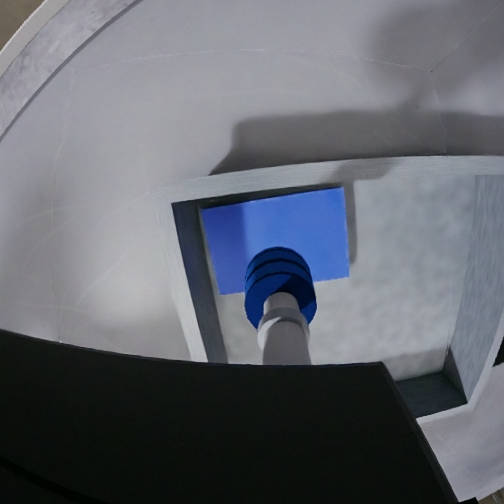

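Scene clock: 238.53 s of 7200.00 s.
left_arm: end_effector_position=(+0.6343, +0.5632, +0.2272) suction_measured=0.00 part_present=0 end_effector_quat_wxyz=(-0.000, -0.212, +0.977, +0.001) end_effector_velocity=(+0.001, -0.001, +0.001) end_effector_angular_velocity=(-0.001, -0.001, -0.000) | right_arm: end_effector_position=(+0.6867, -0.2095, +0.0312) suction_measured=0.00 part_present=0 end_effector_quat_wxyz=(+0.000, +0.248, +0.969, -0.000) end_effector_velocity=(-0.001, +0.000, -0.002) end_effector_angular_velocity=(+0.000, +0.002, +0.002)
Joint positions: left_arm=[-0.281 -1.556  2.144 -2.157 -1.57   2.339] | right_arm=[ 0.233 -1.156  2.095 -2.51  -1.571 -2.386]
Joint velocities: left_arm=[-0.     0.001 -0.001 -0.001 -0.    -0.   ] | right_arm=[ 0.001  0.003  0.001 -0.002  0.001 -0.001]
Motor temperatures (°C, as the motors report them): left_arm=[21 16 19 27 26 21] | right_arm=[19 19 21 23 23 26]
Wrist force (N, on the end effector, along its own x y z axes, offset not removed): left_arm=[1.7 1.6 0.6] | right_arm=[-6.8 2.4 -0.7]
Wrist torque (N m, same axes, about the end effector's origin, offset not removed): left_arm=[-0.14 -0.34 0.17] | right_arm=[0.03 1.20 0.03]
Hand target (left_arm): +0.634, +0.563, +0.227; -0.000, -0.212, +0.977, +0.001
Hand target (right_arm): +0.687, -0.210, +0.031; +0.000, +0.248, +0.969, -0.000
Off the commanded pose (left_arm): 0.000 m, 0 deg.
Off the commanded pose (right_arm): 0.000 m, 0 deg.
move: done

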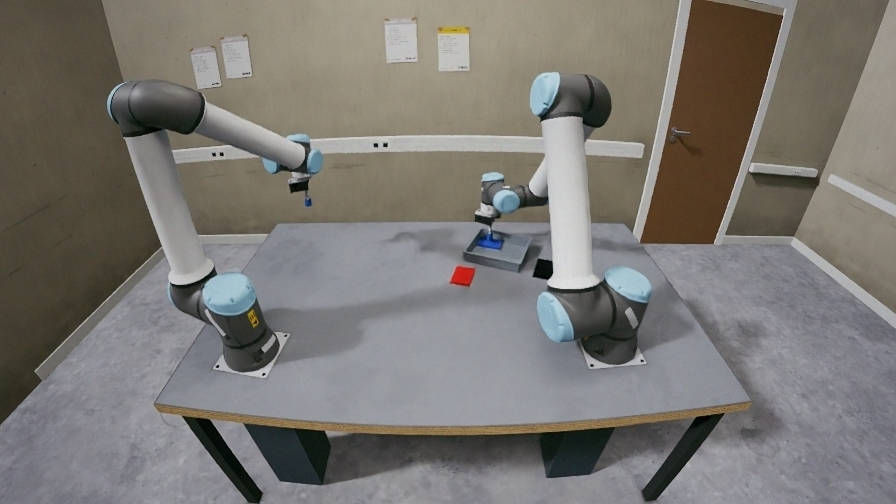

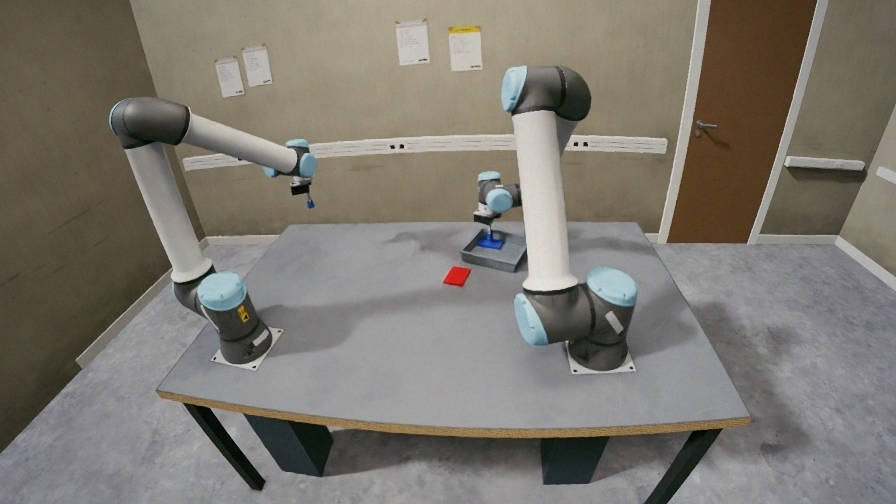

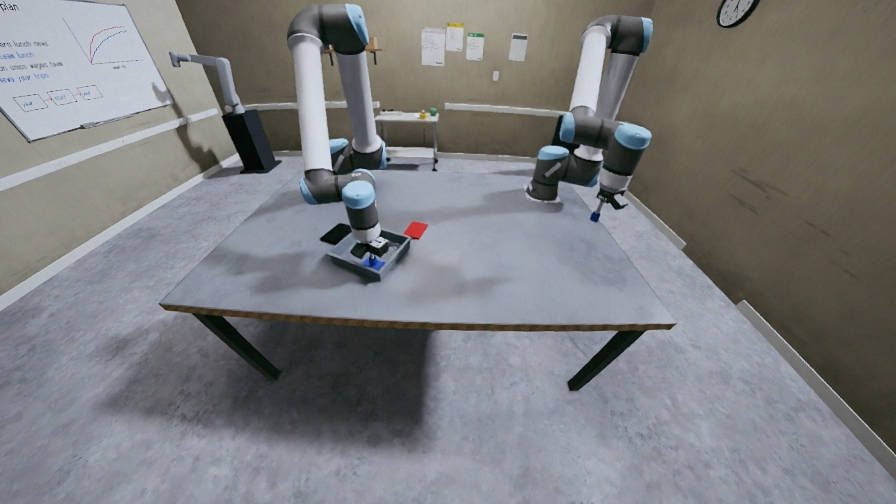

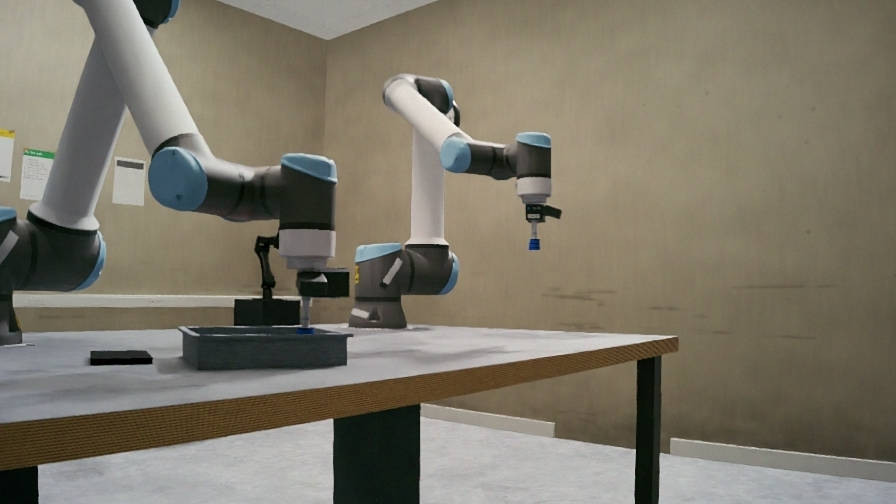

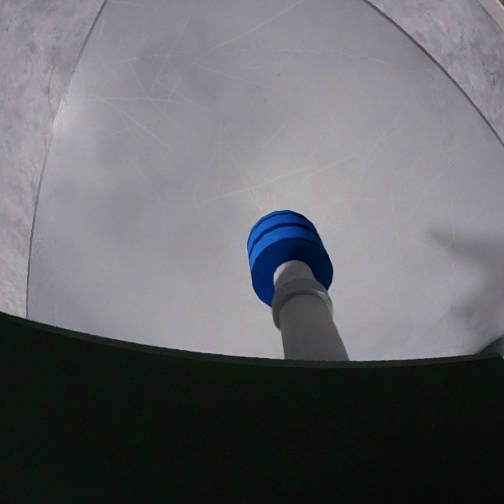

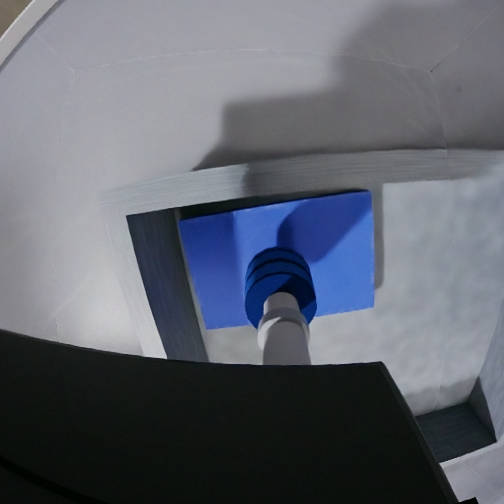

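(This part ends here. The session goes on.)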